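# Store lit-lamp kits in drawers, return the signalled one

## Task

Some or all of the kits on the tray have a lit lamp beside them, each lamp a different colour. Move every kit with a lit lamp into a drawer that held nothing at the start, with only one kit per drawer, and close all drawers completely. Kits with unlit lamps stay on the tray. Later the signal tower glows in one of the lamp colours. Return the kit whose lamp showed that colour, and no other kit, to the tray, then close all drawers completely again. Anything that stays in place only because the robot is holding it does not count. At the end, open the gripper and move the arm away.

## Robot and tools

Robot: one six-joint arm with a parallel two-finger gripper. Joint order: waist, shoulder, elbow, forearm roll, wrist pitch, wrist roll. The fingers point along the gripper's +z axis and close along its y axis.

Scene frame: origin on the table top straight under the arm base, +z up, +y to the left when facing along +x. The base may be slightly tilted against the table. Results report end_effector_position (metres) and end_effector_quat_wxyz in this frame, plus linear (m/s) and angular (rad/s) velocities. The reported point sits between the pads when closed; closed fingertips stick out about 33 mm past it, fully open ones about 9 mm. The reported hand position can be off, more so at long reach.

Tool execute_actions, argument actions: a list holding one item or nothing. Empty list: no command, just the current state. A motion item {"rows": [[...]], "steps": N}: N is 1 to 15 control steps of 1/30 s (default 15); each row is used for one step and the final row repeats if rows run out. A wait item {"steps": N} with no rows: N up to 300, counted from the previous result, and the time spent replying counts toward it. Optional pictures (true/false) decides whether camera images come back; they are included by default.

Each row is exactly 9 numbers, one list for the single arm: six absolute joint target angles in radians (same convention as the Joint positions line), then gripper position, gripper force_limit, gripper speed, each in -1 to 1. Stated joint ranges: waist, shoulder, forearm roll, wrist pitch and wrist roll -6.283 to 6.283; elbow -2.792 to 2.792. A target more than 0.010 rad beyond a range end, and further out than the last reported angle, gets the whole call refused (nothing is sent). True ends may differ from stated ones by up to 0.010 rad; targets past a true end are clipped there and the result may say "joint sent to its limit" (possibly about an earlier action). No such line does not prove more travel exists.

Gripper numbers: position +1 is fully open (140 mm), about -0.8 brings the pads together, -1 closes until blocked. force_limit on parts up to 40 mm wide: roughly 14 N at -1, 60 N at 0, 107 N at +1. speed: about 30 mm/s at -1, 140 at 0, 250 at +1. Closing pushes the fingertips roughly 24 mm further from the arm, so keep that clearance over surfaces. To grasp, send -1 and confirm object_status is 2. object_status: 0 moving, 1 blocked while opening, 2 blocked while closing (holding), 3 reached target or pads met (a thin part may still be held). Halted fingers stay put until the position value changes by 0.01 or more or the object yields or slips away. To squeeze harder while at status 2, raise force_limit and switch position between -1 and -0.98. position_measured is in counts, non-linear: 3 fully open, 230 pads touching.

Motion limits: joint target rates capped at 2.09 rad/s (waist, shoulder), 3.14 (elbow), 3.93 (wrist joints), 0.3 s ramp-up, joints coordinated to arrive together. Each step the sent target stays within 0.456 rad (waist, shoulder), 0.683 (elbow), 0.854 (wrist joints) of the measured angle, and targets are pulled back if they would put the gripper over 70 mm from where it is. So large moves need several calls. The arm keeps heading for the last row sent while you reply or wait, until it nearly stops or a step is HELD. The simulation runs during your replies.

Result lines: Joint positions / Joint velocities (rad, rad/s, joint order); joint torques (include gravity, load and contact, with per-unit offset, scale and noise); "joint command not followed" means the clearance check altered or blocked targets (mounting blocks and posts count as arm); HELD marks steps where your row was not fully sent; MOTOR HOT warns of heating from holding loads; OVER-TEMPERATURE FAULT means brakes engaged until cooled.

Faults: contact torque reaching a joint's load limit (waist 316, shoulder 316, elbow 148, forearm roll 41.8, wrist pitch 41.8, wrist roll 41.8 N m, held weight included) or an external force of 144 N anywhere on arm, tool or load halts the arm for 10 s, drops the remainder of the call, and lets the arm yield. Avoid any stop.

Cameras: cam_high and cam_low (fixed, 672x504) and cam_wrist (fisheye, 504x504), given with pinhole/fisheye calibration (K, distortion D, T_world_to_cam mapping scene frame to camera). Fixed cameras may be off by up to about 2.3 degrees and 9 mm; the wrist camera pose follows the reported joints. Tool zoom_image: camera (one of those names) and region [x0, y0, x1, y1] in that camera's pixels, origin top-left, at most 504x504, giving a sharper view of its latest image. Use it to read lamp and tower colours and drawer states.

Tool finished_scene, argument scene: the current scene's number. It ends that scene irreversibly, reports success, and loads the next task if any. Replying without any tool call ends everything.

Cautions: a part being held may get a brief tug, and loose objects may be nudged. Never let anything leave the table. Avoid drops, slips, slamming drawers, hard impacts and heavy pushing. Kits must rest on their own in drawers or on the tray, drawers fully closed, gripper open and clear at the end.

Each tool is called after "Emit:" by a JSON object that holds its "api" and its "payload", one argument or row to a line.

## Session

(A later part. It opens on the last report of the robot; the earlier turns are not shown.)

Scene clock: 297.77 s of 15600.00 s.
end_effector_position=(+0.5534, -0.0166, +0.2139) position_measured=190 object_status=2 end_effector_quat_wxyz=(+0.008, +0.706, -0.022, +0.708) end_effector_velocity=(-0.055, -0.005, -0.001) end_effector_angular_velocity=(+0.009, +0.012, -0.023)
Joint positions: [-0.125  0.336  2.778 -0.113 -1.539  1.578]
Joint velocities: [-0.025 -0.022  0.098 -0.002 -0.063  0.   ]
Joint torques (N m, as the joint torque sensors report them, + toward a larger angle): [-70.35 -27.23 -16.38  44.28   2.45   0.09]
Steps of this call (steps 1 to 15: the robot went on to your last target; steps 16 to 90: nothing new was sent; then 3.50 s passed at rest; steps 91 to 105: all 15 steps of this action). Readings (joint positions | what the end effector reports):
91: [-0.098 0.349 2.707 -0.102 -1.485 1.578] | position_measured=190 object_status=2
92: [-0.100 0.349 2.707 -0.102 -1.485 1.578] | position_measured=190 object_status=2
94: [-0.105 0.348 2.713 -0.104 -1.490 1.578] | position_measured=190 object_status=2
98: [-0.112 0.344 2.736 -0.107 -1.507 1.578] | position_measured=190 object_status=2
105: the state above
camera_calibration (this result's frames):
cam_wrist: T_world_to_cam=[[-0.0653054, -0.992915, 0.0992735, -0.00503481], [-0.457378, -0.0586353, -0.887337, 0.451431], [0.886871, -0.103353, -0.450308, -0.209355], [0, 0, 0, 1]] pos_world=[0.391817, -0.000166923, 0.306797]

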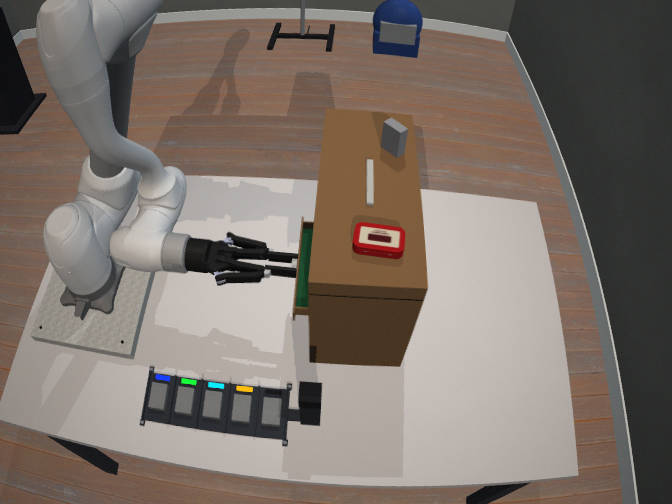

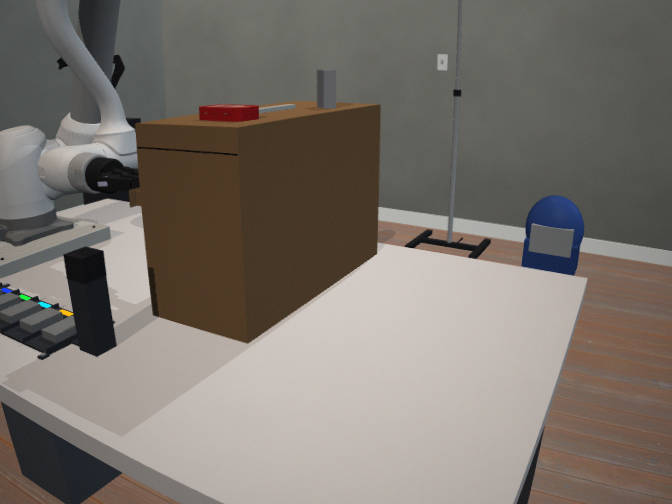

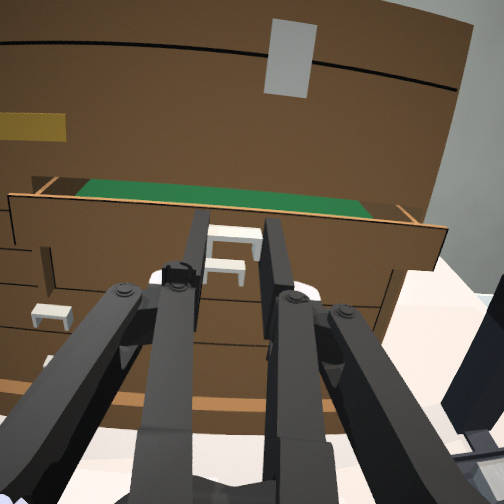

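Emit:
{"api": "execute_actions", "payload": {
  "actions": [
    {"rows":[[-0.122,0.336,2.78,-0.112,-1.541,1.578,0.2,0,0.5],[-0.122,0.336,2.78,-0.112,-1.541,1.578,0.2,0,0.5],[-0.122,0.336,2.78,-0.112,-1.541,1.578,0.2,0,0.5],[-0.122,0.336,2.78,-0.112,-1.541,1.578,0.2,0,0.5],[-0.122,0.336,2.78,-0.112,-1.541,1.578,0.2,0,0.5],[-0.122,0.336,2.78,-0.112,-1.541,1.578,0.2,0,0.5],[-0.148,-0.3,2.7,-0.3,-0.5,1.8,0.2,0,0.5]],"steps":15}
  ],
  "pictures": false
}}

Emit:
{"api": "execute_actions", "payload": {
  "actions": [
    {"rows":[[-0.148,-0.3,2.7,-0.3,-0.5,1.8,-1,0,0.5]],"steps":15}
  ],
  "pictures": false
}}

Emit:
{"api": "execute_actions", "payload": {
  "actions": [
    {"rows":[[-0.1,-0.45,2.3,0.0,0.5,1.5,-1,0,0.5]],"steps":15}
  ],
  "pictures": false
}}

Emit:
{"api": "execute_actions", "payload": {
  "actions": [
    {"rows":[[-0.1,-0.45,2.3,0.0,0.5,1.5,-1,0,0.5],[-0.1,-0.45,2.3,0.0,0.5,1.5,-1,0,0.5],[-0.1,-0.45,2.3,0.0,0.5,1.5,-1,0,0.5],[-0.065,-0.15,2.108,0.064,0.66,1.459,-1,0,0.5]],"steps":15}
  ],
  "pictures": false
}}

Emit:
{"api": "execute_actions", "payload": {
  "actions": [
    {"steps":10}
  ]
}}

Scene clock: 317.03 s of 15600.00 s.
end_effector_position=(+0.5532, -0.0152, +0.2139) position_measured=190 object_status=2 end_effector_quat_wxyz=(+0.007, +0.706, -0.020, +0.708) end_effector_velocity=(+0.000, -0.000, -0.000) end_effector_angular_velocity=(+0.000, +0.000, -0.001)
Joint positions: [-0.125  0.336  2.778 -0.116 -1.54   1.578]
Joint velocities: [-0.001  0.    -0.     0.     0.     0.   ]
Joint torques (N m, as the joint torque sensors report them, + toward a larger angle): [-50.71 -29.78  -7.33  32.26   2.43  -0.15]
TORQUE FAULT: the external load on joint 4 (forearm roll) reached its load limit, and the arm stopped for 10 seconds. The arm ran no command of this call. The arm holds where it stopped, with its grip as last carried out, and accepts commands again: back off and push less far. The arm stops again, at the same cost, whenever a joint's load reaches its limit.
The stop began at step 1 of this call (marked STOPPED below). From that step on the arm followed nothing that you had sent. 15 steps, steps kept back included, did not run and will not run. Nothing is kept back now, and the robot has no last target.
Steps of this call (steps 1 to 320: the stop, after which the arm took no command until this call was over; then 8.60 s passed at rest). Readings (joint positions | what the end effector reports):
1: [-0.125 0.336 2.778 -0.116 -1.540 1.578] | position_measured=190 object_status=2 STOPPED
2: [-0.125 0.336 2.778 -0.116 -1.540 1.578] | position_measured=190 object_status=2
4: [-0.125 0.336 2.778 -0.116 -1.540 1.578] | position_measured=190 object_status=2
8: [-0.125 0.336 2.778 -0.116 -1.540 1.578] | position_measured=190 object_status=2
320: the state above

Scene clock: 317.07 s of 15600.00 s.
end_effector_position=(+0.5533, -0.0146, +0.2139) position_measured=190 object_status=2 end_effector_quat_wxyz=(+0.006, +0.706, -0.020, +0.708) end_effector_velocity=(-0.000, +0.000, +0.001) end_effector_angular_velocity=(-0.000, -0.003, +0.001)
Joint positions: [-0.124  0.336  2.778 -0.118 -1.54   1.578]
Joint velocities: [ 0.001 -0.001  0.     0.    -0.002 -0.   ]
Joint torques (N m, as the joint torque sensors report them, + toward a larger angle): [-43.37 -30.3   -6.63  27.05   2.51  -0.05]
A stop began in an earlier call of the same reply, so what this call sent did not run. Send another action.
Steps of this call (step 1: nothing new was sent). Readings (joint positions | what the end effector reports):
1: the state above

Scene clock: 317.10 s of 15600.00 s.
end_effector_position=(+0.5533, -0.0146, +0.2139) position_measured=190 object_status=2 end_effector_quat_wxyz=(+0.006, +0.706, -0.020, +0.708) end_effector_velocity=(-0.000, -0.001, +0.000) end_effector_angular_velocity=(-0.001, -0.000, -0.001)
Joint positions: [-0.124  0.336  2.778 -0.118 -1.54   1.578]
Joint velocities: [-0.001  0.     0.    -0.    -0.001 -0.001]
Joint torques (N m, as the joint torque sensors report them, + toward a larger angle): [-39.79 -29.55  -5.79  24.93   2.23  -0.09]
A stop began in an earlier call of the same reply, so what this call sent did not run. Send another action.
Steps of this call (step 1: nothing new was sent). Readings (joint positions | what the end effector reports):
1: the state above

Scene clock: 317.13 s of 15600.00 s.
end_effector_position=(+0.5533, -0.0146, +0.2139) position_measured=190 object_status=2 end_effector_quat_wxyz=(+0.006, +0.706, -0.020, +0.708) end_effector_velocity=(-0.000, -0.002, +0.001) end_effector_angular_velocity=(+0.000, -0.002, -0.006)
Joint positions: [-0.124  0.336  2.778 -0.118 -1.54   1.578]
Joint velocities: [ 0.    -0.001 -0.     0.007 -0.001  0.   ]
Joint torques (N m, as the joint torque sensors report them, + toward a larger angle): [-40.28 -29.05  -6.37  24.79   2.27   0.  ]
A stop began in an earlier call of the same reply, so what this call sent did not run. Send another action.
Steps of this call (step 1: nothing new was sent). Readings (joint positions | what the end effector reports):
1: the state above

Scene clock: 317.17 s of 15600.00 s.
end_effector_position=(+0.5532, -0.0147, +0.2139) position_measured=190 object_status=2 end_effector_quat_wxyz=(+0.006, +0.706, -0.020, +0.708) end_effector_velocity=(-0.000, -0.004, -0.000) end_effector_angular_velocity=(+0.000, +0.001, -0.011)
Joint positions: [-0.124  0.336  2.778 -0.117 -1.54   1.578]
Joint velocities: [-0.001 -0.    -0.     0.011  0.001 -0.   ]
Joint torques (N m, as the joint torque sensors report them, + toward a larger angle): [-40.76 -29.89  -6.52  26.     2.23   0.02]
A stop began in an earlier call of the same reply, so what this call sent did not run. Send another action.
Steps of this call (step 1: nothing new was sent). Readings (joint positions | what the end effector reports):
1: the state above
camera_calibration (this result's frames):
cam_wrist: T_world_to_cam=[[-0.0602323, -0.993223, 0.0994001, -0.00603427], [-0.457066, -0.0610848, -0.887332, 0.451289], [0.887391, -0.0988786, -0.45029, -0.209266], [0, 0, 0, 1]] pos_world=[0.391606, 0.000881623, 0.306813]

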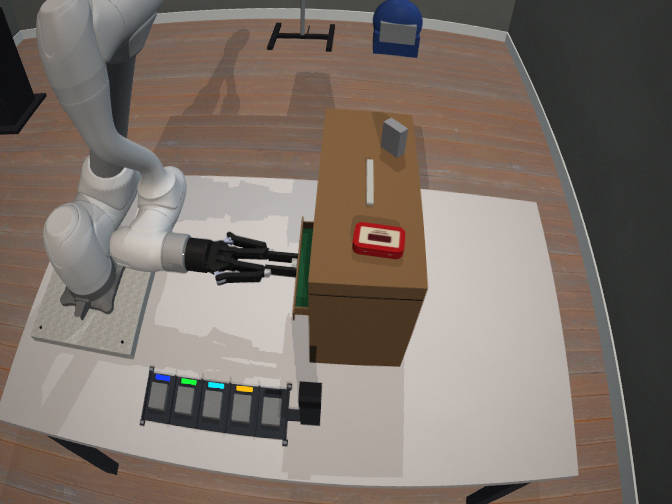

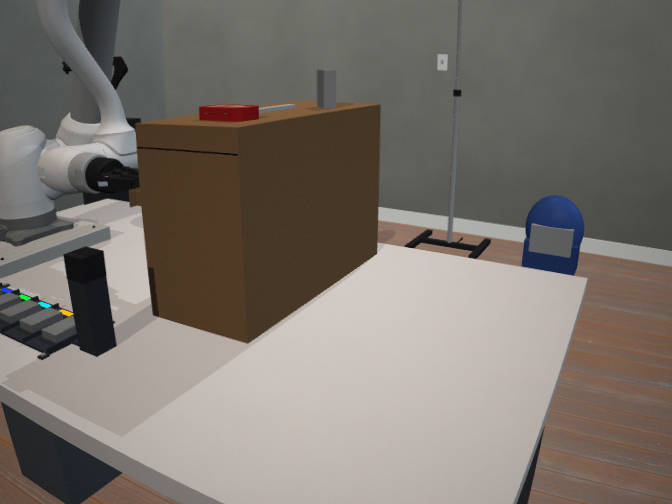

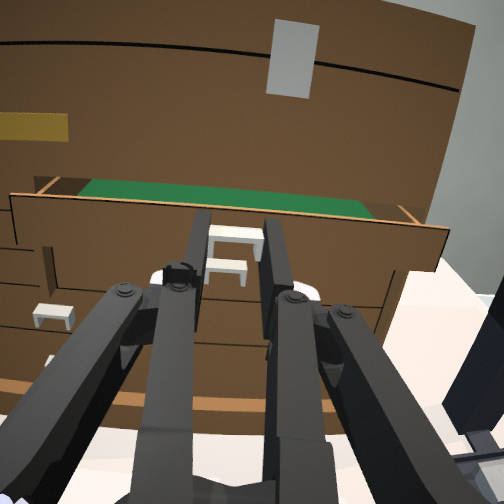

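Lesson: release promptly.

Emit:
{"api": "execute_actions", "payload": {
  "actions": [
    {"rows":[[-0.122,0.336,2.778,-0.115,-1.54,1.578,0.2,0,0.5],[-0.122,0.336,2.778,-0.115,-1.54,1.578,0.2,0,0.5],[-0.122,0.336,2.778,-0.115,-1.54,1.578,0.2,0,0.5],[-0.122,0.336,2.778,-0.115,-1.54,1.578,0.2,0,0.5],[-0.122,0.336,2.778,-0.115,-1.54,1.578,0.2,0,0.5],[-0.122,0.336,2.778,-0.115,-1.54,1.578,0.2,0,0.5],[-0.148,-0.3,2.7,-0.3,-0.5,1.8,0.2,0,0.5]],"steps":15}
  ],
  "pictures": false
}}

Emit:
{"api": "execute_actions", "payload": {
  "actions": [
    {"rows":[[-0.148,-0.3,2.7,-0.3,-0.5,1.8,-1,0,0.5]],"steps":15}
  ],
  "pictures": false
}}

Emit:
{"api": "execute_actions", "payload": {
  "actions": [
    {"rows":[[-0.1,-0.45,2.3,0.0,0.5,1.5,-1,0,0.5]],"steps":15}
  ],
  "pictures": false
}}

Emit:
{"api": "execute_actions", "payload": {
  "actions": [
    {"rows":[[-0.1,-0.45,2.3,0.0,0.5,1.5,-1,0,0.5],[-0.1,-0.45,2.3,0.0,0.5,1.5,-1,0,0.5],[-0.1,-0.45,2.3,0.0,0.5,1.5,-1,0,0.5],[-0.065,-0.15,2.108,0.064,0.66,1.459,-1,0,0.5]],"steps":15}
  ],
  "pictures": false
}}

Emit:
{"api": "execute_actions", "payload": {
  "actions": [
    {"steps":10}
  ]
}}

Scene clock: 325.80 s of 15600.00 s.
end_effector_position=(+0.5570, -0.0008, +0.2143) position_measured=104 object_status=0 end_effector_quat_wxyz=(-0.030, +0.764, -0.019, +0.645) end_effector_velocity=(-0.095, +0.047, +0.009) end_effector_angular_velocity=(+0.075, +1.343, +0.186)
Joint positions: [-0.138  0.1    2.739 -0.207 -1.098  1.689]
Joint velocities: [-0.061 -1.782 -0.25  -0.577  3.315  0.696]
Joint torques (N m, as the joint torque sensors report them, + toward a larger angle): [  6.65 -53.82  -9.4    1.27  -2.85   0.19]
Steps of this call (steps 1 to 90: nothing new was sent; then 5.13 s passed at rest; steps 91 to 105: all 15 steps of this action). Readings (joint positions | what the end effector reports):
91: [-0.125 0.336 2.778 -0.116 -1.540 1.578] | position_measured=190 object_status=0
92: [-0.124 0.336 2.778 -0.115 -1.540 1.578] | position_measured=190 object_status=0
94: [-0.123 0.336 2.778 -0.112 -1.540 1.578] | position_measured=169 object_status=0
98: [-0.123 0.333 2.778 -0.116 -1.535 1.579] | position_measured=124 object_status=0
105: the state above

Scene clock: 326.30 s of 15600.00 s.
end_effector_position=(+0.5086, -0.0122, +0.2564) position_measured=233 object_status=0 end_effector_quat_wxyz=(-0.003, +0.816, -0.022, +0.578) end_effector_velocity=(+0.000, +0.001, +0.001) end_effector_angular_velocity=(-0.001, -0.003, +0.002)
Joint positions: [-0.148 -0.3    2.7   -0.3   -0.5    1.8  ]
Joint velocities: [ 0.002 -0.002 -0.    -0.    -0.001  0.   ]
Joint torques (N m, as the joint torque sensors report them, + toward a larger angle): [ -2.09  -2.96 -29.73   3.23  -2.37   0.18]
Steps of this call (steps 1 to 15: all 15 steps of this action). Readings (joint positions | what the end effector reports):
1: [-0.140 0.036 2.731 -0.225 -0.985 1.711] | position_measured=104 object_status=0
2: [-0.142 -0.029 2.725 -0.241 -0.882 1.730] | position_measured=107 object_status=0
4: [-0.145 -0.142 2.714 -0.267 -0.712 1.761] | position_measured=128 object_status=0
8: [-0.148 -0.277 2.701 -0.297 -0.522 1.796] | position_measured=170 object_status=0
15: the state above

Scene clock: 326.80 s of 15600.00 s.
end_effector_position=(+0.5086, -0.0406, +0.3520) position_measured=233 object_status=3 end_effector_quat_wxyz=(+0.037, +0.915, -0.034, +0.401) end_effector_velocity=(-0.121, +0.084, +0.137) end_effector_angular_velocity=(+0.148, +0.602, +0.172)
Joint positions: [-0.103 -0.441  2.323 -0.017  0.437  1.517]
Joint velocities: [ 0.055 -0.171 -0.454  0.34   1.241 -0.339]
Joint torques (N m, as the joint torque sensors report them, + toward a larger angle): [ -3.51  11.74 -28.73   3.08  -1.87  -0.06]
Steps of this call (steps 1 to 15: all 15 steps of this action). Readings (joint positions | what the end effector reports):
1: [-0.148 -0.300 2.700 -0.300 -0.500 1.800] | position_measured=233 object_status=0
2: [-0.148 -0.301 2.698 -0.299 -0.494 1.798] | position_measured=233 object_status=0
4: [-0.145 -0.310 2.673 -0.280 -0.442 1.780] | position_measured=233 object_status=3
8: [-0.130 -0.358 2.546 -0.185 -0.164 1.685] | position_measured=233 object_status=3
15: the state above

Scene clock: 327.30 s of 15600.00 s.
end_effector_position=(+0.5863, -0.0145, +0.3075) position_measured=233 object_status=3 end_effector_quat_wxyz=(-0.004, +0.963, -0.014, +0.271) end_effector_velocity=(+0.133, +0.045, -0.106) end_effector_angular_velocity=(+0.102, +0.399, +0.094)
Joint positions: [-0.067 -0.167  2.119  0.06   0.651  1.461]
Joint velocities: [ 0.055  0.461 -0.295  0.097  0.245 -0.064]
Joint torques (N m, as the joint torque sensors report them, + toward a larger angle): [  6.86 -56.17 -35.07   3.64  -0.86   0.39]
Steps of this call (steps 1 to 15: all 15 steps of this action). Readings (joint positions | what the end effector reports):
1: [-0.101 -0.446 2.310 -0.008 0.472 1.508] | position_measured=233 object_status=3
2: [-0.100 -0.449 2.303 -0.002 0.492 1.502] | position_measured=233 object_status=3
4: [-0.100 -0.450 2.300 -0.000 0.500 1.500] | position_measured=233 object_status=3
8: [-0.093 -0.394 2.264 0.012 0.530 1.492] | position_measured=233 object_status=3
15: the state above

Scene clock: 327.63 s of 15600.00 s.
end_effector_position=(+0.5911, -0.0127, +0.3037) position_measured=233 object_status=3 end_effector_quat_wxyz=(-0.006, +0.965, -0.013, +0.264) end_effector_velocity=(+0.000, -0.001, +0.000) end_effector_angular_velocity=(+0.001, -0.000, -0.003)
Joint positions: [-0.065 -0.15   2.108  0.064  0.66   1.459]
Joint velocities: [-0.002  0.    -0.001  0.001  0.     0.001]
Joint torques (N m, as the joint torque sensors report them, + toward a larger angle): [ -1.59 -24.97 -39.16   4.36  -1.25   0.  ]
Steps of this call (steps 1 to 10: the robot went on to your last target). Readings (joint positions | what the end effector reports):
1: [-0.066 -0.155 2.111 0.063 0.657 1.460] | position_measured=233 object_status=3
2: [-0.065 -0.151 2.109 0.064 0.659 1.459] | position_measured=233 object_status=3
4: [-0.065 -0.150 2.108 0.064 0.660 1.459] | position_measured=233 object_status=3
8: [-0.065 -0.150 2.108 0.064 0.660 1.459] | position_measured=233 object_status=3
10: the state above
camera_calibration (this result's frames):
cam_wrist: T_world_to_cam=[[0.0684674, -0.995734, 0.0618543, -0.0753809], [-0.995711, -0.0720696, -0.0580147, 0.614767], [0.062225, -0.0576169, -0.996398, 0.451914], [0, 0, 0, 1]] pos_world=[0.589171, -0.00471541, 0.490615]

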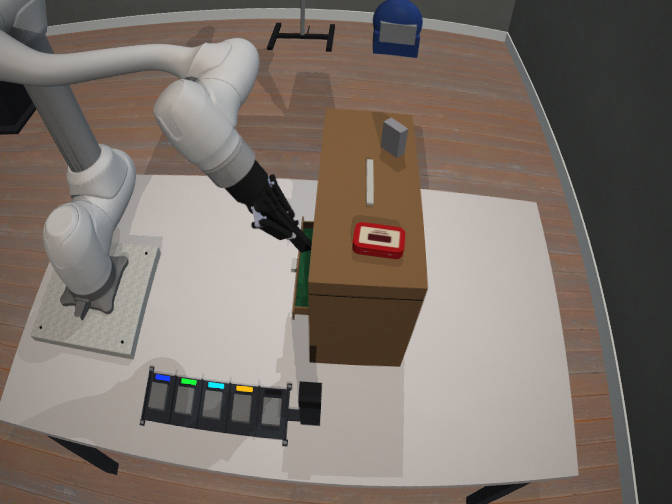

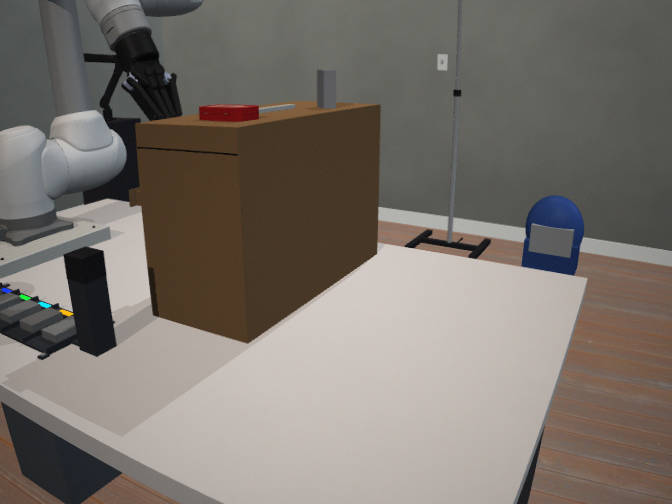

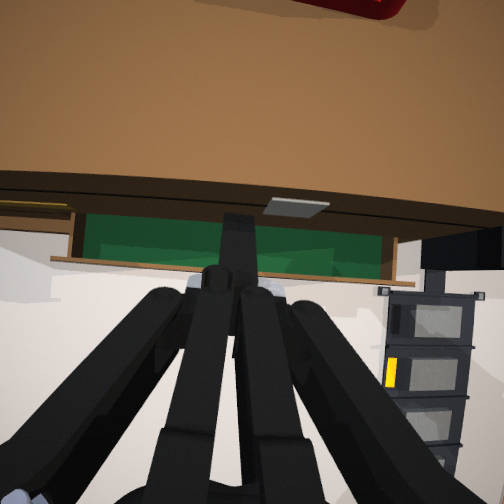

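Emit:
{"api": "execute_actions", "payload": {
  "actions": [
    {"rows":[[-0.063,-0.136,2.097,0.064,0.657,1.459,-1,0,0.5],[-0.063,-0.136,2.097,0.064,0.657,1.459,-1,0,0.5],[-0.063,-0.136,2.097,0.064,0.657,1.459,-1,0,0.5],[-0.063,-0.126,2.112,0.064,0.632,1.459,-1,0,0.5],[-0.063,-0.116,2.127,0.064,0.607,1.459,-1,0,0.5],[-0.063,-0.107,2.142,0.064,0.583,1.459,-1,0,0.5]],"steps":14}
  ]
}}

Scene clock: 345.07 s of 15600.00 s.
end_effector_position=(+0.5929, -0.0125, +0.3038) position_measured=233 object_status=3 end_effector_quat_wxyz=(-0.006, +0.965, -0.013, +0.261) end_effector_velocity=(+0.000, -0.000, -0.000) end_effector_angular_velocity=(-0.000, -0.000, +0.000)
Joint positions: [-0.064 -0.145  2.103  0.064  0.665  1.459]
Joint velocities: [ 0.     0.    -0.     0.    -0.001 -0.   ]
Joint torques (N m, as the joint torque sensors report them, + toward a larger angle): [  4.28 -17.32 -43.83   7.02  -6.38   0.01]
FORCE FAULT: contact force on the arm reached its limit, and the arm stopped for 10 seconds. The contact can be on any part of the arm, not only on its tool. The arm's remaining commands of this call were not run. The arm holds still and accepts commands again. Move the arm away from the contact; if what it grips holds it there, let go first. Pushing or pulling that hard again can fault the arm again.
The stop began at step 94 of this call (marked STOPPED below). From that step on the arm followed nothing that you had sent. 11 steps, steps kept back included, did not run and will not run. Nothing is kept back now, and the robot has no last target.
Steps of this call (steps 1 to 30: the robot went on to your last target; steps 31 to 90: nothing new was sent; then 4.30 s passed at rest; steps 91 to 93: the first 3 steps of this action; steps 94 to 394: the stop). Readings (joint positions | what the end effector reports):
91: [-0.065 -0.150 2.108 0.064 0.660 1.459] | position_measured=233 object_status=3
92: [-0.065 -0.147 2.106 0.064 0.660 1.459] | position_measured=233 object_status=3
94: [-0.064 -0.144 2.103 0.064 0.664 1.459] | position_measured=233 object_status=3 STOPPED
98: [-0.064 -0.145 2.103 0.064 0.665 1.459] | position_measured=233 object_status=3
394: the state above
camera_calibration (this result's frames):
cam_wrist: T_world_to_cam=[[0.0696849, -0.995703, 0.0609947, -0.0757158], [-0.995893, -0.0729804, -0.0535793, 0.615307], [0.0578005, -0.0570106, -0.996699, 0.454624], [0, 0, 0, 1]] pos_world=[0.591778, -0.0045667, 0.490709]

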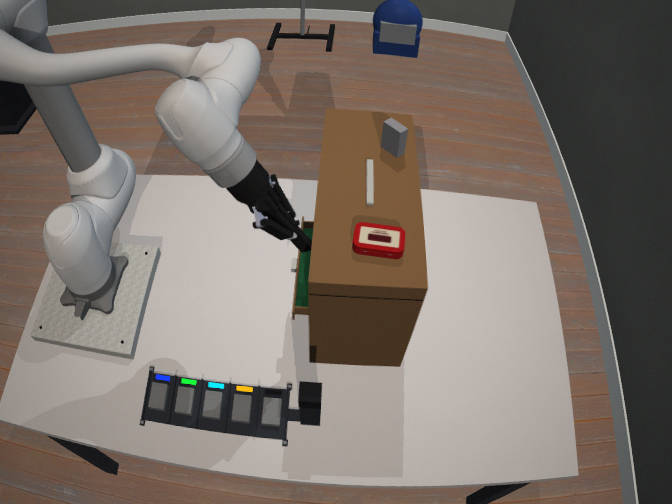

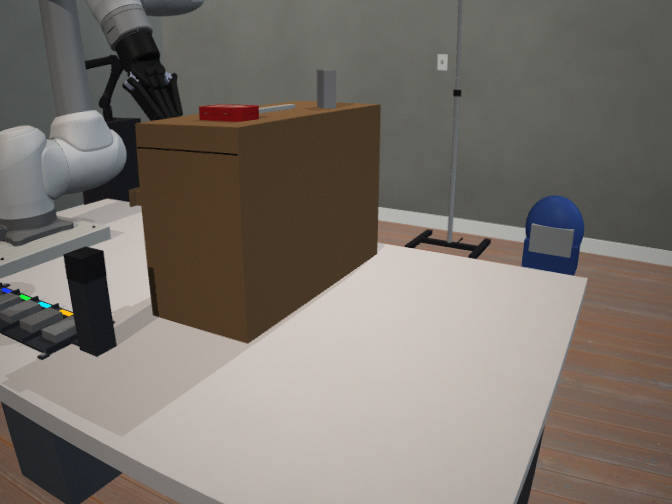

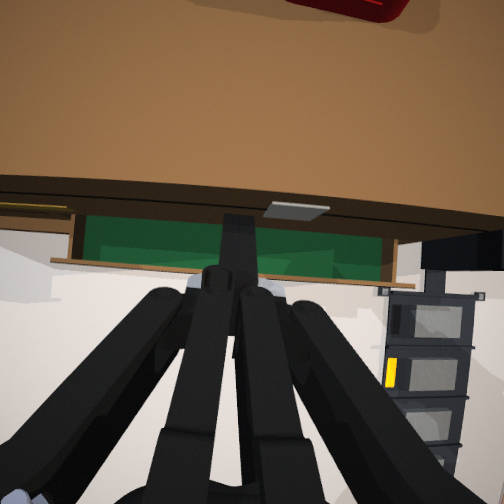

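Emit:
{"api": "execute_actions", "payload": {
  "actions": [
    {"rows":[[-0.1,-0.45,2.3,0.0,0.5,1.5,0.2,0,0.5]],"steps":15}
  ],
  "pictures": false
}}

Emit:
{"api": "execute_actions", "payload": {
  "actions": [
    {"rows":[[-0.148,-0.3,2.7,-0.3,-0.5,1.8,0.2,0,0.5]],"steps":15}
  ],
  "pictures": false
}}

Emit:
{"api": "execute_actions", "payload": {
  "actions": [
    {"rows":[[-0.148,-0.3,2.7,-0.3,-0.5,1.8,0.2,0,0.5],[-0.148,-0.3,2.7,-0.3,-0.5,1.8,0.2,0,0.5],[-0.148,-0.3,2.7,-0.3,-0.5,1.8,0.2,0,0.5],[-0.132,-0.234,2.686,-0.274,-0.456,1.775,0.2,0,0.5]],"steps":15}
  ],
  "pictures": false
}}

Emit:
{"api": "execute_actions", "payload": {
  "actions": [
    {"rows":[[-0.126,-0.212,2.672,-0.26,-0.462,1.764,0.2,0,0.5],[-0.126,-0.212,2.672,-0.26,-0.462,1.764,0.2,0,0.5],[-0.121,-0.19,2.657,-0.245,-0.468,1.752,0.2,0,0.5],[-0.121,-0.19,2.657,-0.245,-0.468,1.752,0.2,0,0.5],[-0.115,-0.169,2.642,-0.231,-0.474,1.741,0.2,0,0.5]],"steps":15}
  ]
}}

Scene clock: 361.03 s of 15600.00 s.
end_effector_position=(+0.5021, -0.0360, +0.3587) position_measured=104 object_status=0 end_effector_quat_wxyz=(+0.032, +0.921, -0.030, +0.387) end_effector_velocity=(+0.001, -0.002, +0.002) end_effector_angular_velocity=(-0.001, -0.007, -0.003)
Joint positions: [-0.1   -0.449  2.3    0.     0.5    1.5  ]
Joint velocities: [-0.003 -0.001  0.    -0.001 -0.006  0.001]
Joint torques (N m, as the joint torque sensors report them, + toward a larger angle): [ -3.59   6.76 -42.32   4.73  -1.99   0.13]
Steps of this call (steps 1 to 90: nothing new was sent; then 12.47 s passed at rest; steps 91 to 105: all 15 steps of this action). Readings (joint positions | what the end effector reports):
91: [-0.064 -0.145 2.103 0.064 0.665 1.459] | position_measured=233 object_status=0
92: [-0.065 -0.148 2.104 0.064 0.664 1.459] | position_measured=233 object_status=0
94: [-0.068 -0.176 2.122 0.058 0.649 1.463] | position_measured=210 object_status=0
98: [-0.084 -0.314 2.211 0.029 0.574 1.482] | position_measured=166 object_status=0
105: the state above

Scene clock: 361.53 s of 15600.00 s.
end_effector_position=(+0.5124, -0.0193, +0.2577) position_measured=104 object_status=3 end_effector_quat_wxyz=(+0.007, +0.824, -0.025, +0.567) end_effector_velocity=(-0.072, +0.136, -0.033) end_effector_angular_velocity=(+0.224, -0.576, +0.295)
Joint positions: [-0.145 -0.308  2.678 -0.283 -0.438  1.783]
Joint velocities: [-0.054  0.165  0.448 -0.335 -1.225  0.336]
Joint torques (N m, as the joint torque sensors report them, + toward a larger angle): [  1.09  -6.41 -40.37   4.81  -2.55  -0.1 ]
Steps of this call (steps 1 to 15: all 15 steps of this action). Readings (joint positions | what the end effector reports):
1: [-0.100 -0.449 2.300 0.000 0.500 1.500] | position_measured=104 object_status=0
2: [-0.100 -0.448 2.302 -0.002 0.494 1.502] | position_measured=104 object_status=0
4: [-0.103 -0.438 2.327 -0.020 0.442 1.520] | position_measured=104 object_status=0
8: [-0.118 -0.390 2.453 -0.115 0.164 1.615] | position_measured=104 object_status=3
15: the state above

Scene clock: 362.03 s of 15600.00 s.
end_effector_position=(+0.5144, -0.0120, +0.2199) position_measured=104 object_status=3 end_effector_quat_wxyz=(-0.002, +0.841, -0.022, +0.540) end_effector_velocity=(-0.000, +0.000, -0.000) end_effector_angular_velocity=(-0.000, +0.001, +0.000)
Joint positions: [-0.132 -0.234  2.686 -0.274 -0.456  1.775]
Joint velocities: [ 0.     0.001  0.     0.     0.    -0.001]
Joint torques (N m, as the joint torque sensors report them, + toward a larger angle): [ -0.94  -4.94 -28.12   2.85  -2.22   0.1 ]
Steps of this call (steps 1 to 15: all 15 steps of this action). Readings (joint positions | what the end effector reports):
1: [-0.147 -0.304 2.690 -0.292 -0.473 1.793] | position_measured=104 object_status=3
2: [-0.148 -0.301 2.697 -0.298 -0.492 1.798] | position_measured=104 object_status=3
4: [-0.148 -0.300 2.700 -0.300 -0.499 1.800] | position_measured=104 object_status=3
8: [-0.137 -0.251 2.690 -0.281 -0.468 1.782] | position_measured=104 object_status=3
15: the state above

Scene clock: 362.53 s of 15600.00 s.
end_effector_position=(+0.5444, -0.0125, +0.2209) position_measured=104 object_status=3 end_effector_quat_wxyz=(-0.002, +0.841, -0.022, +0.540) end_effector_velocity=(+0.000, +0.000, +0.000) end_effector_angular_velocity=(+0.001, -0.001, +0.000)
Joint positions: [-0.115 -0.169  2.642 -0.231 -0.474  1.741]
Joint velocities: [ 0.001 -0.001 -0.     0.001  0.     0.001]
Joint torques (N m, as the joint torque sensors report them, + toward a larger angle): [ -1.35 -10.73 -28.08   2.98  -2.28   0.15]
Steps of this call (steps 1 to 15: all 15 steps of this action). Readings (joint positions | what the end effector reports):
1: [-0.132 -0.234 2.686 -0.274 -0.456 1.775] | position_measured=104 object_status=3
2: [-0.131 -0.231 2.684 -0.272 -0.456 1.773] | position_measured=104 object_status=3
4: [-0.126 -0.211 2.671 -0.259 -0.462 1.763] | position_measured=104 object_status=3
8: [-0.116 -0.171 2.644 -0.233 -0.473 1.742] | position_measured=104 object_status=3
15: the state above
camera_calibration (this result's frames):
cam_wrist: T_world_to_cam=[[-0.00598239, -0.995864, 0.0906587, -0.0326304], [-0.785768, -0.0513922, -0.616382, 0.572794], [0.618492, -0.0749242, -0.782211, 0.0219435], [0, 0, 0, 1]] pos_world=[0.436316, -0.00141421, 0.373183]

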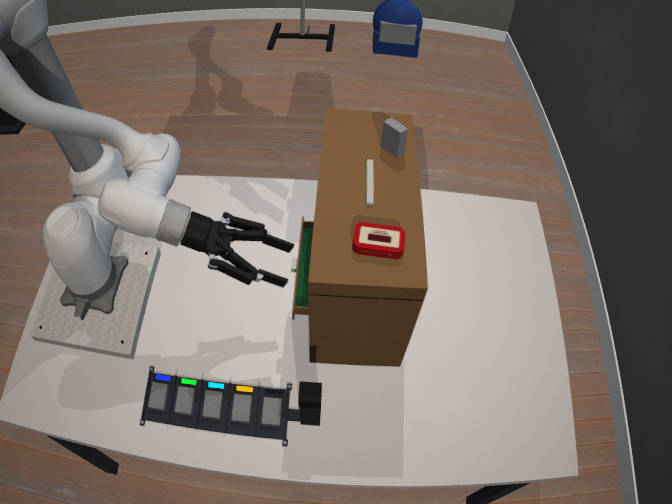

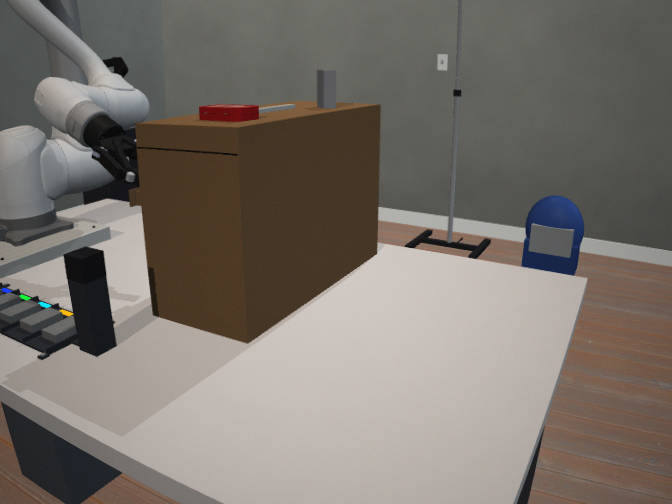

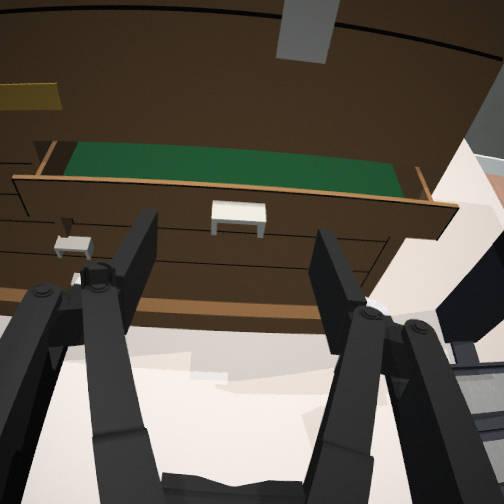

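Emit:
{"api": "execute_actions", "payload": {
  "actions": [
    {"rows":[[-0.112,-0.155,2.633,-0.222,-0.478,1.734,0.2,0,-0.3],[-0.11,-0.148,2.628,-0.217,-0.48,1.73,0.2,0,-0.3],[-0.11,-0.148,2.628,-0.217,-0.48,1.73,0.2,0,-0.3],[-0.11,-0.148,2.628,-0.217,-0.48,1.73,0.2,0,-0.3],[-0.11,-0.148,2.628,-0.217,-0.48,1.73,-1,0,-0.3]],"steps":15}
  ],
  "pictures": false
}}

Emit:
{"api": "execute_actions", "payload": {
  "actions": [
    {"rows":[[-0.11,-0.148,2.628,-0.217,-0.48,1.73,-1,0,-0.3]],"steps":12}
  ]
}}

Scene clock: 367.70 s of 15600.00 s.
end_effector_position=(+0.5541, -0.0128, +0.2206) position_measured=158 object_status=0 end_effector_quat_wxyz=(-0.002, +0.841, -0.022, +0.540) end_effector_velocity=(+0.000, -0.000, +0.001) end_effector_angular_velocity=(+0.000, -0.002, -0.001)
Joint positions: [-0.11  -0.148  2.628 -0.217 -0.48   1.73 ]
Joint velocities: [-0.    -0.001 -0.     0.001 -0.001  0.   ]
Joint torques (N m, as the joint torque sensors report them, + toward a larger angle): [ -1.16 -13.59 -28.1    3.19  -2.44   0.08]
Steps of this call (steps 1 to 15: the robot went on to your last target; steps 16 to 90: nothing new was sent; then 1.67 s passed at rest; steps 91 to 105: all 15 steps of this action). Readings (joint positions | what the end effector reports):
91: [-0.115 -0.169 2.642 -0.231 -0.474 1.741] | position_measured=104 object_status=3
92: [-0.114 -0.166 2.640 -0.229 -0.475 1.739] | position_measured=104 object_status=3
94: [-0.111 -0.151 2.630 -0.219 -0.479 1.732] | position_measured=104 object_status=3
98: [-0.110 -0.148 2.628 -0.217 -0.480 1.730] | position_measured=117 object_status=0
105: the state above

Scene clock: 368.10 s of 15600.00 s.
end_effector_position=(+0.5542, -0.0128, +0.2206) position_measured=193 object_status=2 end_effector_quat_wxyz=(-0.002, +0.841, -0.022, +0.540) end_effector_velocity=(+0.000, -0.000, +0.000) end_effector_angular_velocity=(+0.000, -0.002, -0.001)
Joint positions: [-0.11  -0.148  2.628 -0.217 -0.48   1.73 ]
Joint velocities: [-0.001  0.    -0.     0.    -0.002  0.   ]
Joint torques (N m, as the joint torque sensors report them, + toward a larger angle): [ -6.47 -11.67 -27.47   4.65  -1.62   0.58]
Steps of this call (steps 1 to 12: all 12 steps of this action). Readings (joint positions | what the end effector reports):
1: [-0.110 -0.148 2.628 -0.217 -0.480 1.730] | position_measured=163 object_status=0
2: [-0.110 -0.148 2.628 -0.217 -0.480 1.730] | position_measured=169 object_status=0
4: [-0.110 -0.148 2.628 -0.217 -0.480 1.730] | position_measured=181 object_status=0
8: [-0.110 -0.148 2.628 -0.217 -0.480 1.730] | position_measured=193 object_status=0
12: the state above
camera_calibration (this result's frames):
cam_wrist: T_world_to_cam=[[-0.00647117, -0.995839, 0.0908962, -0.03264], [-0.78578, -0.0511551, -0.616387, 0.580264], [0.618472, -0.0754132, -0.78218, 0.0156936], [0, 0, 0, 1]] pos_world=[0.446043, -0.00163716, 0.372909]

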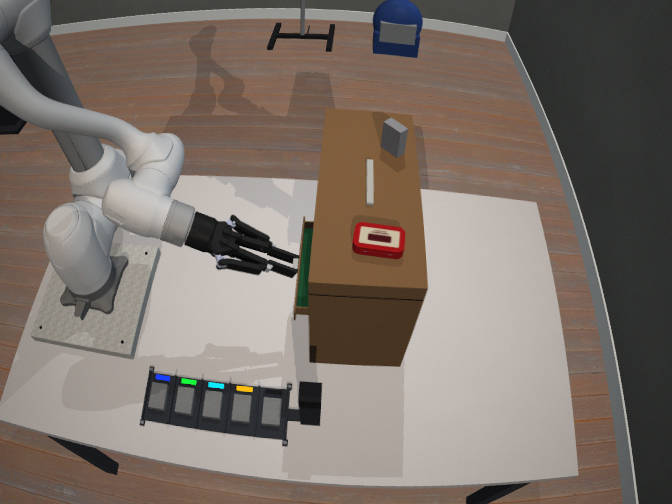

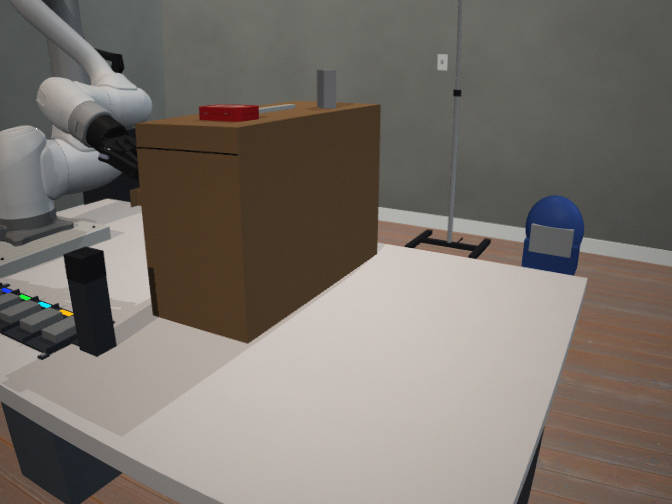

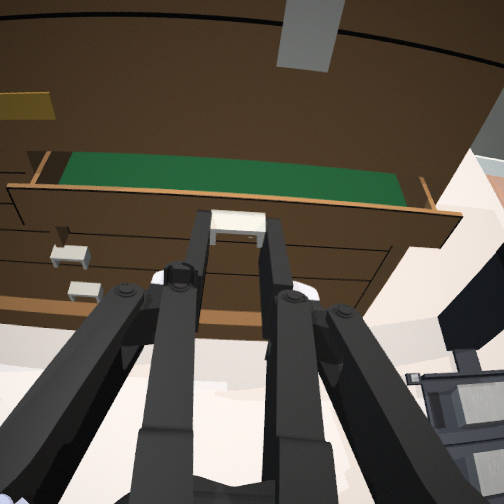

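Gripped. Pull to x≈.474, then release.

Emit:
{"api": "execute_actions", "payload": {
  "actions": [
    {"rows":[[-0.113,-0.159,2.635,-0.224,-0.477,1.736,-1,0,-0.3],[-0.116,-0.17,2.642,-0.231,-0.474,1.741,-1,0,-0.3],[-0.118,-0.18,2.65,-0.238,-0.471,1.747,-1,0,-0.3],[-0.121,-0.191,2.657,-0.245,-0.468,1.752,-1,0,-0.3],[-0.124,-0.202,2.664,-0.252,-0.465,1.758,-1,0,-0.3],[-0.126,-0.212,2.672,-0.26,-0.462,1.764,-1,0,-0.3],[-0.129,-0.223,2.679,-0.267,-0.459,1.769,-1,0,-0.3],[-0.132,-0.234,2.686,-0.274,-0.456,1.775,-1,0,-0.3],[-0.135,-0.247,2.693,-0.285,-0.451,1.783,-1,0,-0.3],[-0.139,-0.26,2.70,-0.296,-0.446,1.791,-1,0,-0.3],[-0.142,-0.272,2.707,-0.308,-0.441,1.80,-1,0,-0.3],[-0.146,-0.285,2.713,-0.32,-0.436,1.809,-1,0,-0.3],[-0.15,-0.298,2.72,-0.332,-0.431,1.818,-1,0,-0.3],[-0.154,-0.311,2.727,-0.344,-0.425,1.827,-1,0,-0.3],[-0.158,-0.324,2.733,-0.357,-0.42,1.836,-1,0,-0.3]],"steps":15}
  ],
  "pictures": false
}}

Emit:
{"api": "execute_actions", "payload": {
  "actions": [
    {"rows":[[-0.162,-0.337,2.74,-0.37,-0.415,1.845,-1,0,-0.3],[-0.162,-0.337,2.74,-0.37,-0.415,1.845,-1,0,-0.3],[-0.162,-0.337,2.74,-0.37,-0.415,1.845,-1,0,-0.3],[-0.162,-0.337,2.74,-0.37,-0.415,1.845,-1,0,-0.3],[-0.162,-0.337,2.74,-0.37,-0.415,1.845,-1,0,-0.3],[-0.162,-0.337,2.74,-0.37,-0.415,1.845,0.2,0,0.5]],"steps":15}
  ]
}}

Scene clock: 377.10 s of 15600.00 s.
end_effector_position=(+0.4919, -0.0112, +0.2202) position_measured=193 object_status=2 end_effector_quat_wxyz=(-0.001, +0.841, -0.020, +0.540) end_effector_velocity=(-0.147, +0.002, -0.003) end_effector_angular_velocity=(-0.033, +0.004, +0.007)
Joint positions: [-0.148 -0.291  2.716 -0.326 -0.433  1.813]
Joint velocities: [-0.114 -0.379  0.198 -0.349  0.152  0.259]
Joint torques (N m, as the joint torque sensors report them, + toward a larger angle): [ 39.57   4.13 -12.92  -9.64  -5.19  -0.26]
Steps of this call (steps 1 to 15: the robot went on to your last target; steps 16 to 90: nothing new was sent; then 5.50 s passed at rest; steps 91 to 105: all 15 steps of this action). Readings (joint positions | what the end effector reports):
91: [-0.110 -0.148 2.628 -0.217 -0.480 1.730] | position_measured=193 object_status=2
92: [-0.111 -0.151 2.630 -0.218 -0.479 1.732] | position_measured=193 object_status=2
94: [-0.115 -0.167 2.641 -0.229 -0.474 1.740] | position_measured=193 object_status=2
98: [-0.125 -0.208 2.669 -0.257 -0.463 1.762] | position_measured=193 object_status=2
105: the state above

Scene clock: 377.60 s of 15600.00 s.
end_effector_position=(+0.4743, -0.0107, +0.2193) position_measured=107 object_status=0 end_effector_quat_wxyz=(+0.001, +0.842, -0.018, +0.540) end_effector_velocity=(+0.001, -0.000, +0.002) end_effector_angular_velocity=(+0.001, -0.004, -0.001)
Joint positions: [-0.162 -0.337  2.74  -0.37  -0.415  1.845]
Joint velocities: [ 0.    -0.001 -0.002  0.002 -0.001  0.   ]
Joint torques (N m, as the joint torque sensors report them, + toward a larger angle): [ -0.97   3.7  -28.59   3.17  -2.25   0.17]
Steps of this call (steps 1 to 15: all 15 steps of this action). Readings (joint positions | what the end effector reports):
1: [-0.152 -0.304 2.723 -0.338 -0.428 1.822] | position_measured=193 object_status=2
2: [-0.156 -0.317 2.730 -0.350 -0.423 1.831] | position_measured=193 object_status=2
4: [-0.161 -0.335 2.739 -0.367 -0.416 1.843] | position_measured=193 object_status=2
8: [-0.162 -0.337 2.741 -0.371 -0.415 1.845] | position_measured=184 object_status=0
15: the state above
camera_calibration (this result's frames):
cam_wrist: T_world_to_cam=[[-0.00213402, -0.994932, 0.100532, -0.0350843], [-0.786407, -0.0604298, -0.614746, 0.516632], [0.617705, -0.080371, -0.782292, 0.0644678], [0, 0, 0, 1]] pos_world=[0.366386, 0.00149485, 0.371557]

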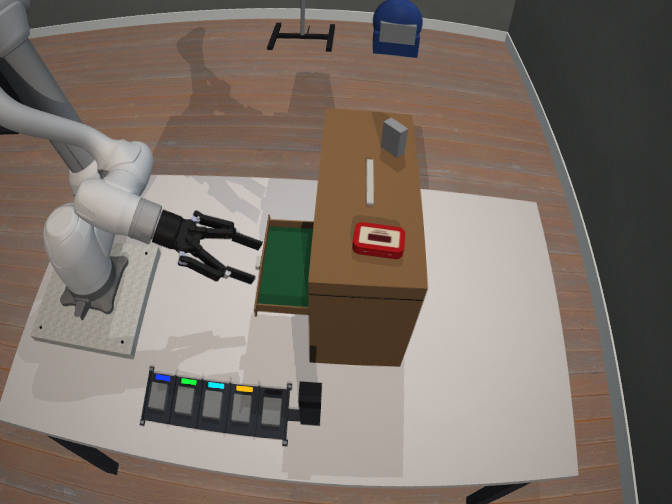

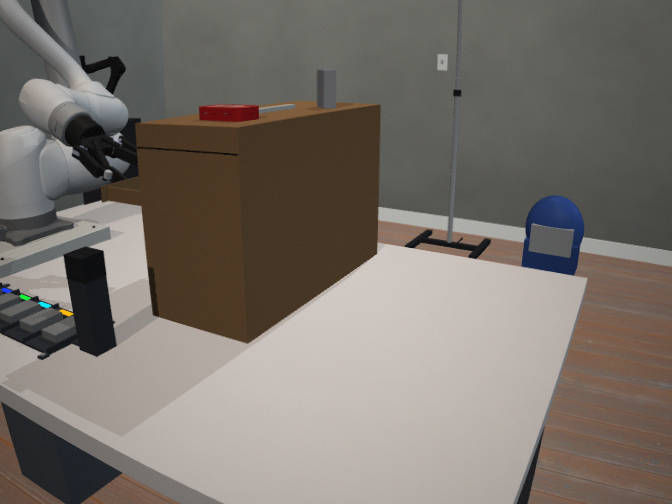

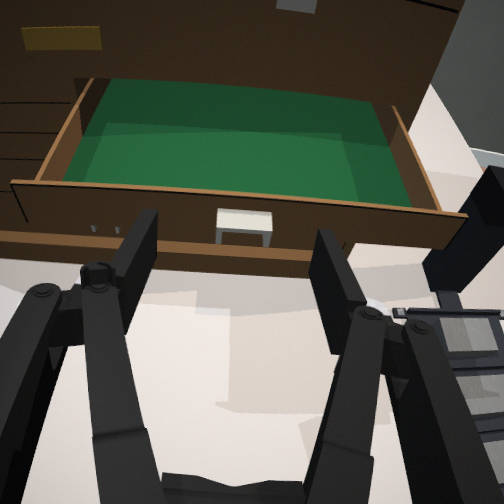

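Emit:
{"api": "execute_actions", "payload": {
  "actions": [
    {"rows":[[-0.162,-0.337,2.74,-0.37,-0.415,1.845,0.2,0,0]],"steps":3}
  ]
}}

Scene clock: 391.67 s of 15600.00 s.
end_effector_position=(+0.4744, -0.0107, +0.2194) position_measured=104 object_status=3 end_effector_quat_wxyz=(+0.001, +0.842, -0.018, +0.540) end_effector_velocity=(+0.000, -0.000, +0.001) end_effector_angular_velocity=(+0.001, -0.003, -0.000)
Joint positions: [-0.162 -0.337  2.74  -0.37  -0.415  1.845]
Joint velocities: [-0.001  0.     0.     0.    -0.004  0.   ]
Joint torques (N m, as the joint torque sensors report them, + toward a larger angle): [ -1.89   3.21 -29.06   3.27  -2.31  -0.02]
Steps of this call (steps 1 to 15: the robot went on to your last target; steps 16 to 90: nothing new was sent; then 10.97 s passed at rest; steps 91 to 93: all 3 steps of this action). Readings (joint positions | what the end effector reports):
91: [-0.162 -0.337 2.740 -0.370 -0.415 1.845] | position_measured=104 object_status=3
92: [-0.162 -0.337 2.740 -0.370 -0.415 1.845] | position_measured=104 object_status=3
93: the state above
camera_calibration (this result's frames):
cam_wrist: T_world_to_cam=[[-0.00228245, -0.99494, 0.100441, -0.0350438], [-0.786277, -0.0602745, -0.614927, 0.51677], [0.61787, -0.0803784, -0.782161, 0.0644078], [0, 0, 0, 1]] pos_world=[0.366449, 0.00145853, 0.371673]

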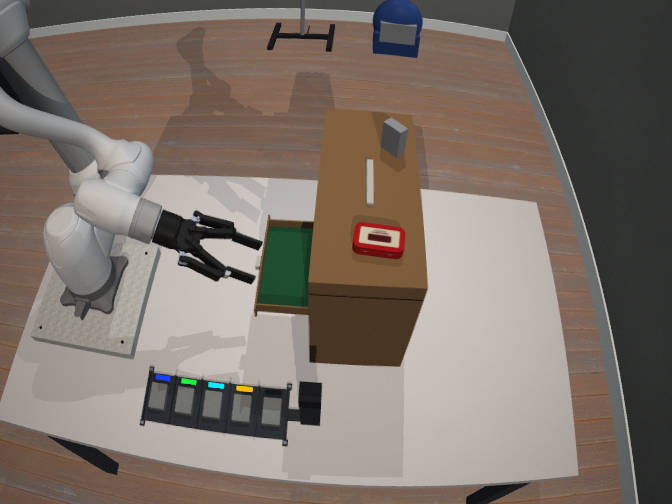

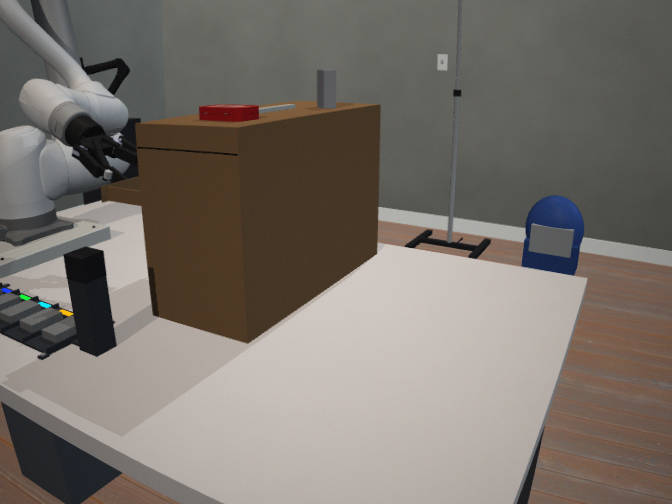

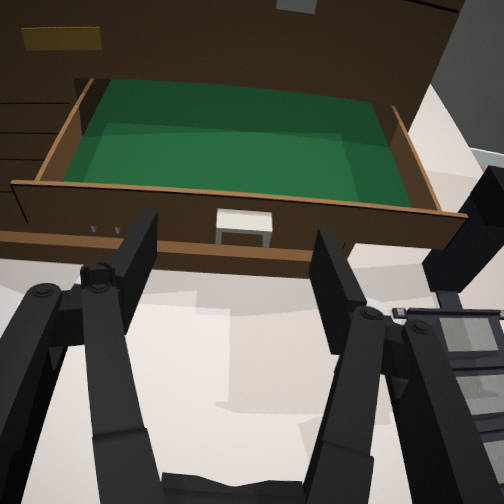

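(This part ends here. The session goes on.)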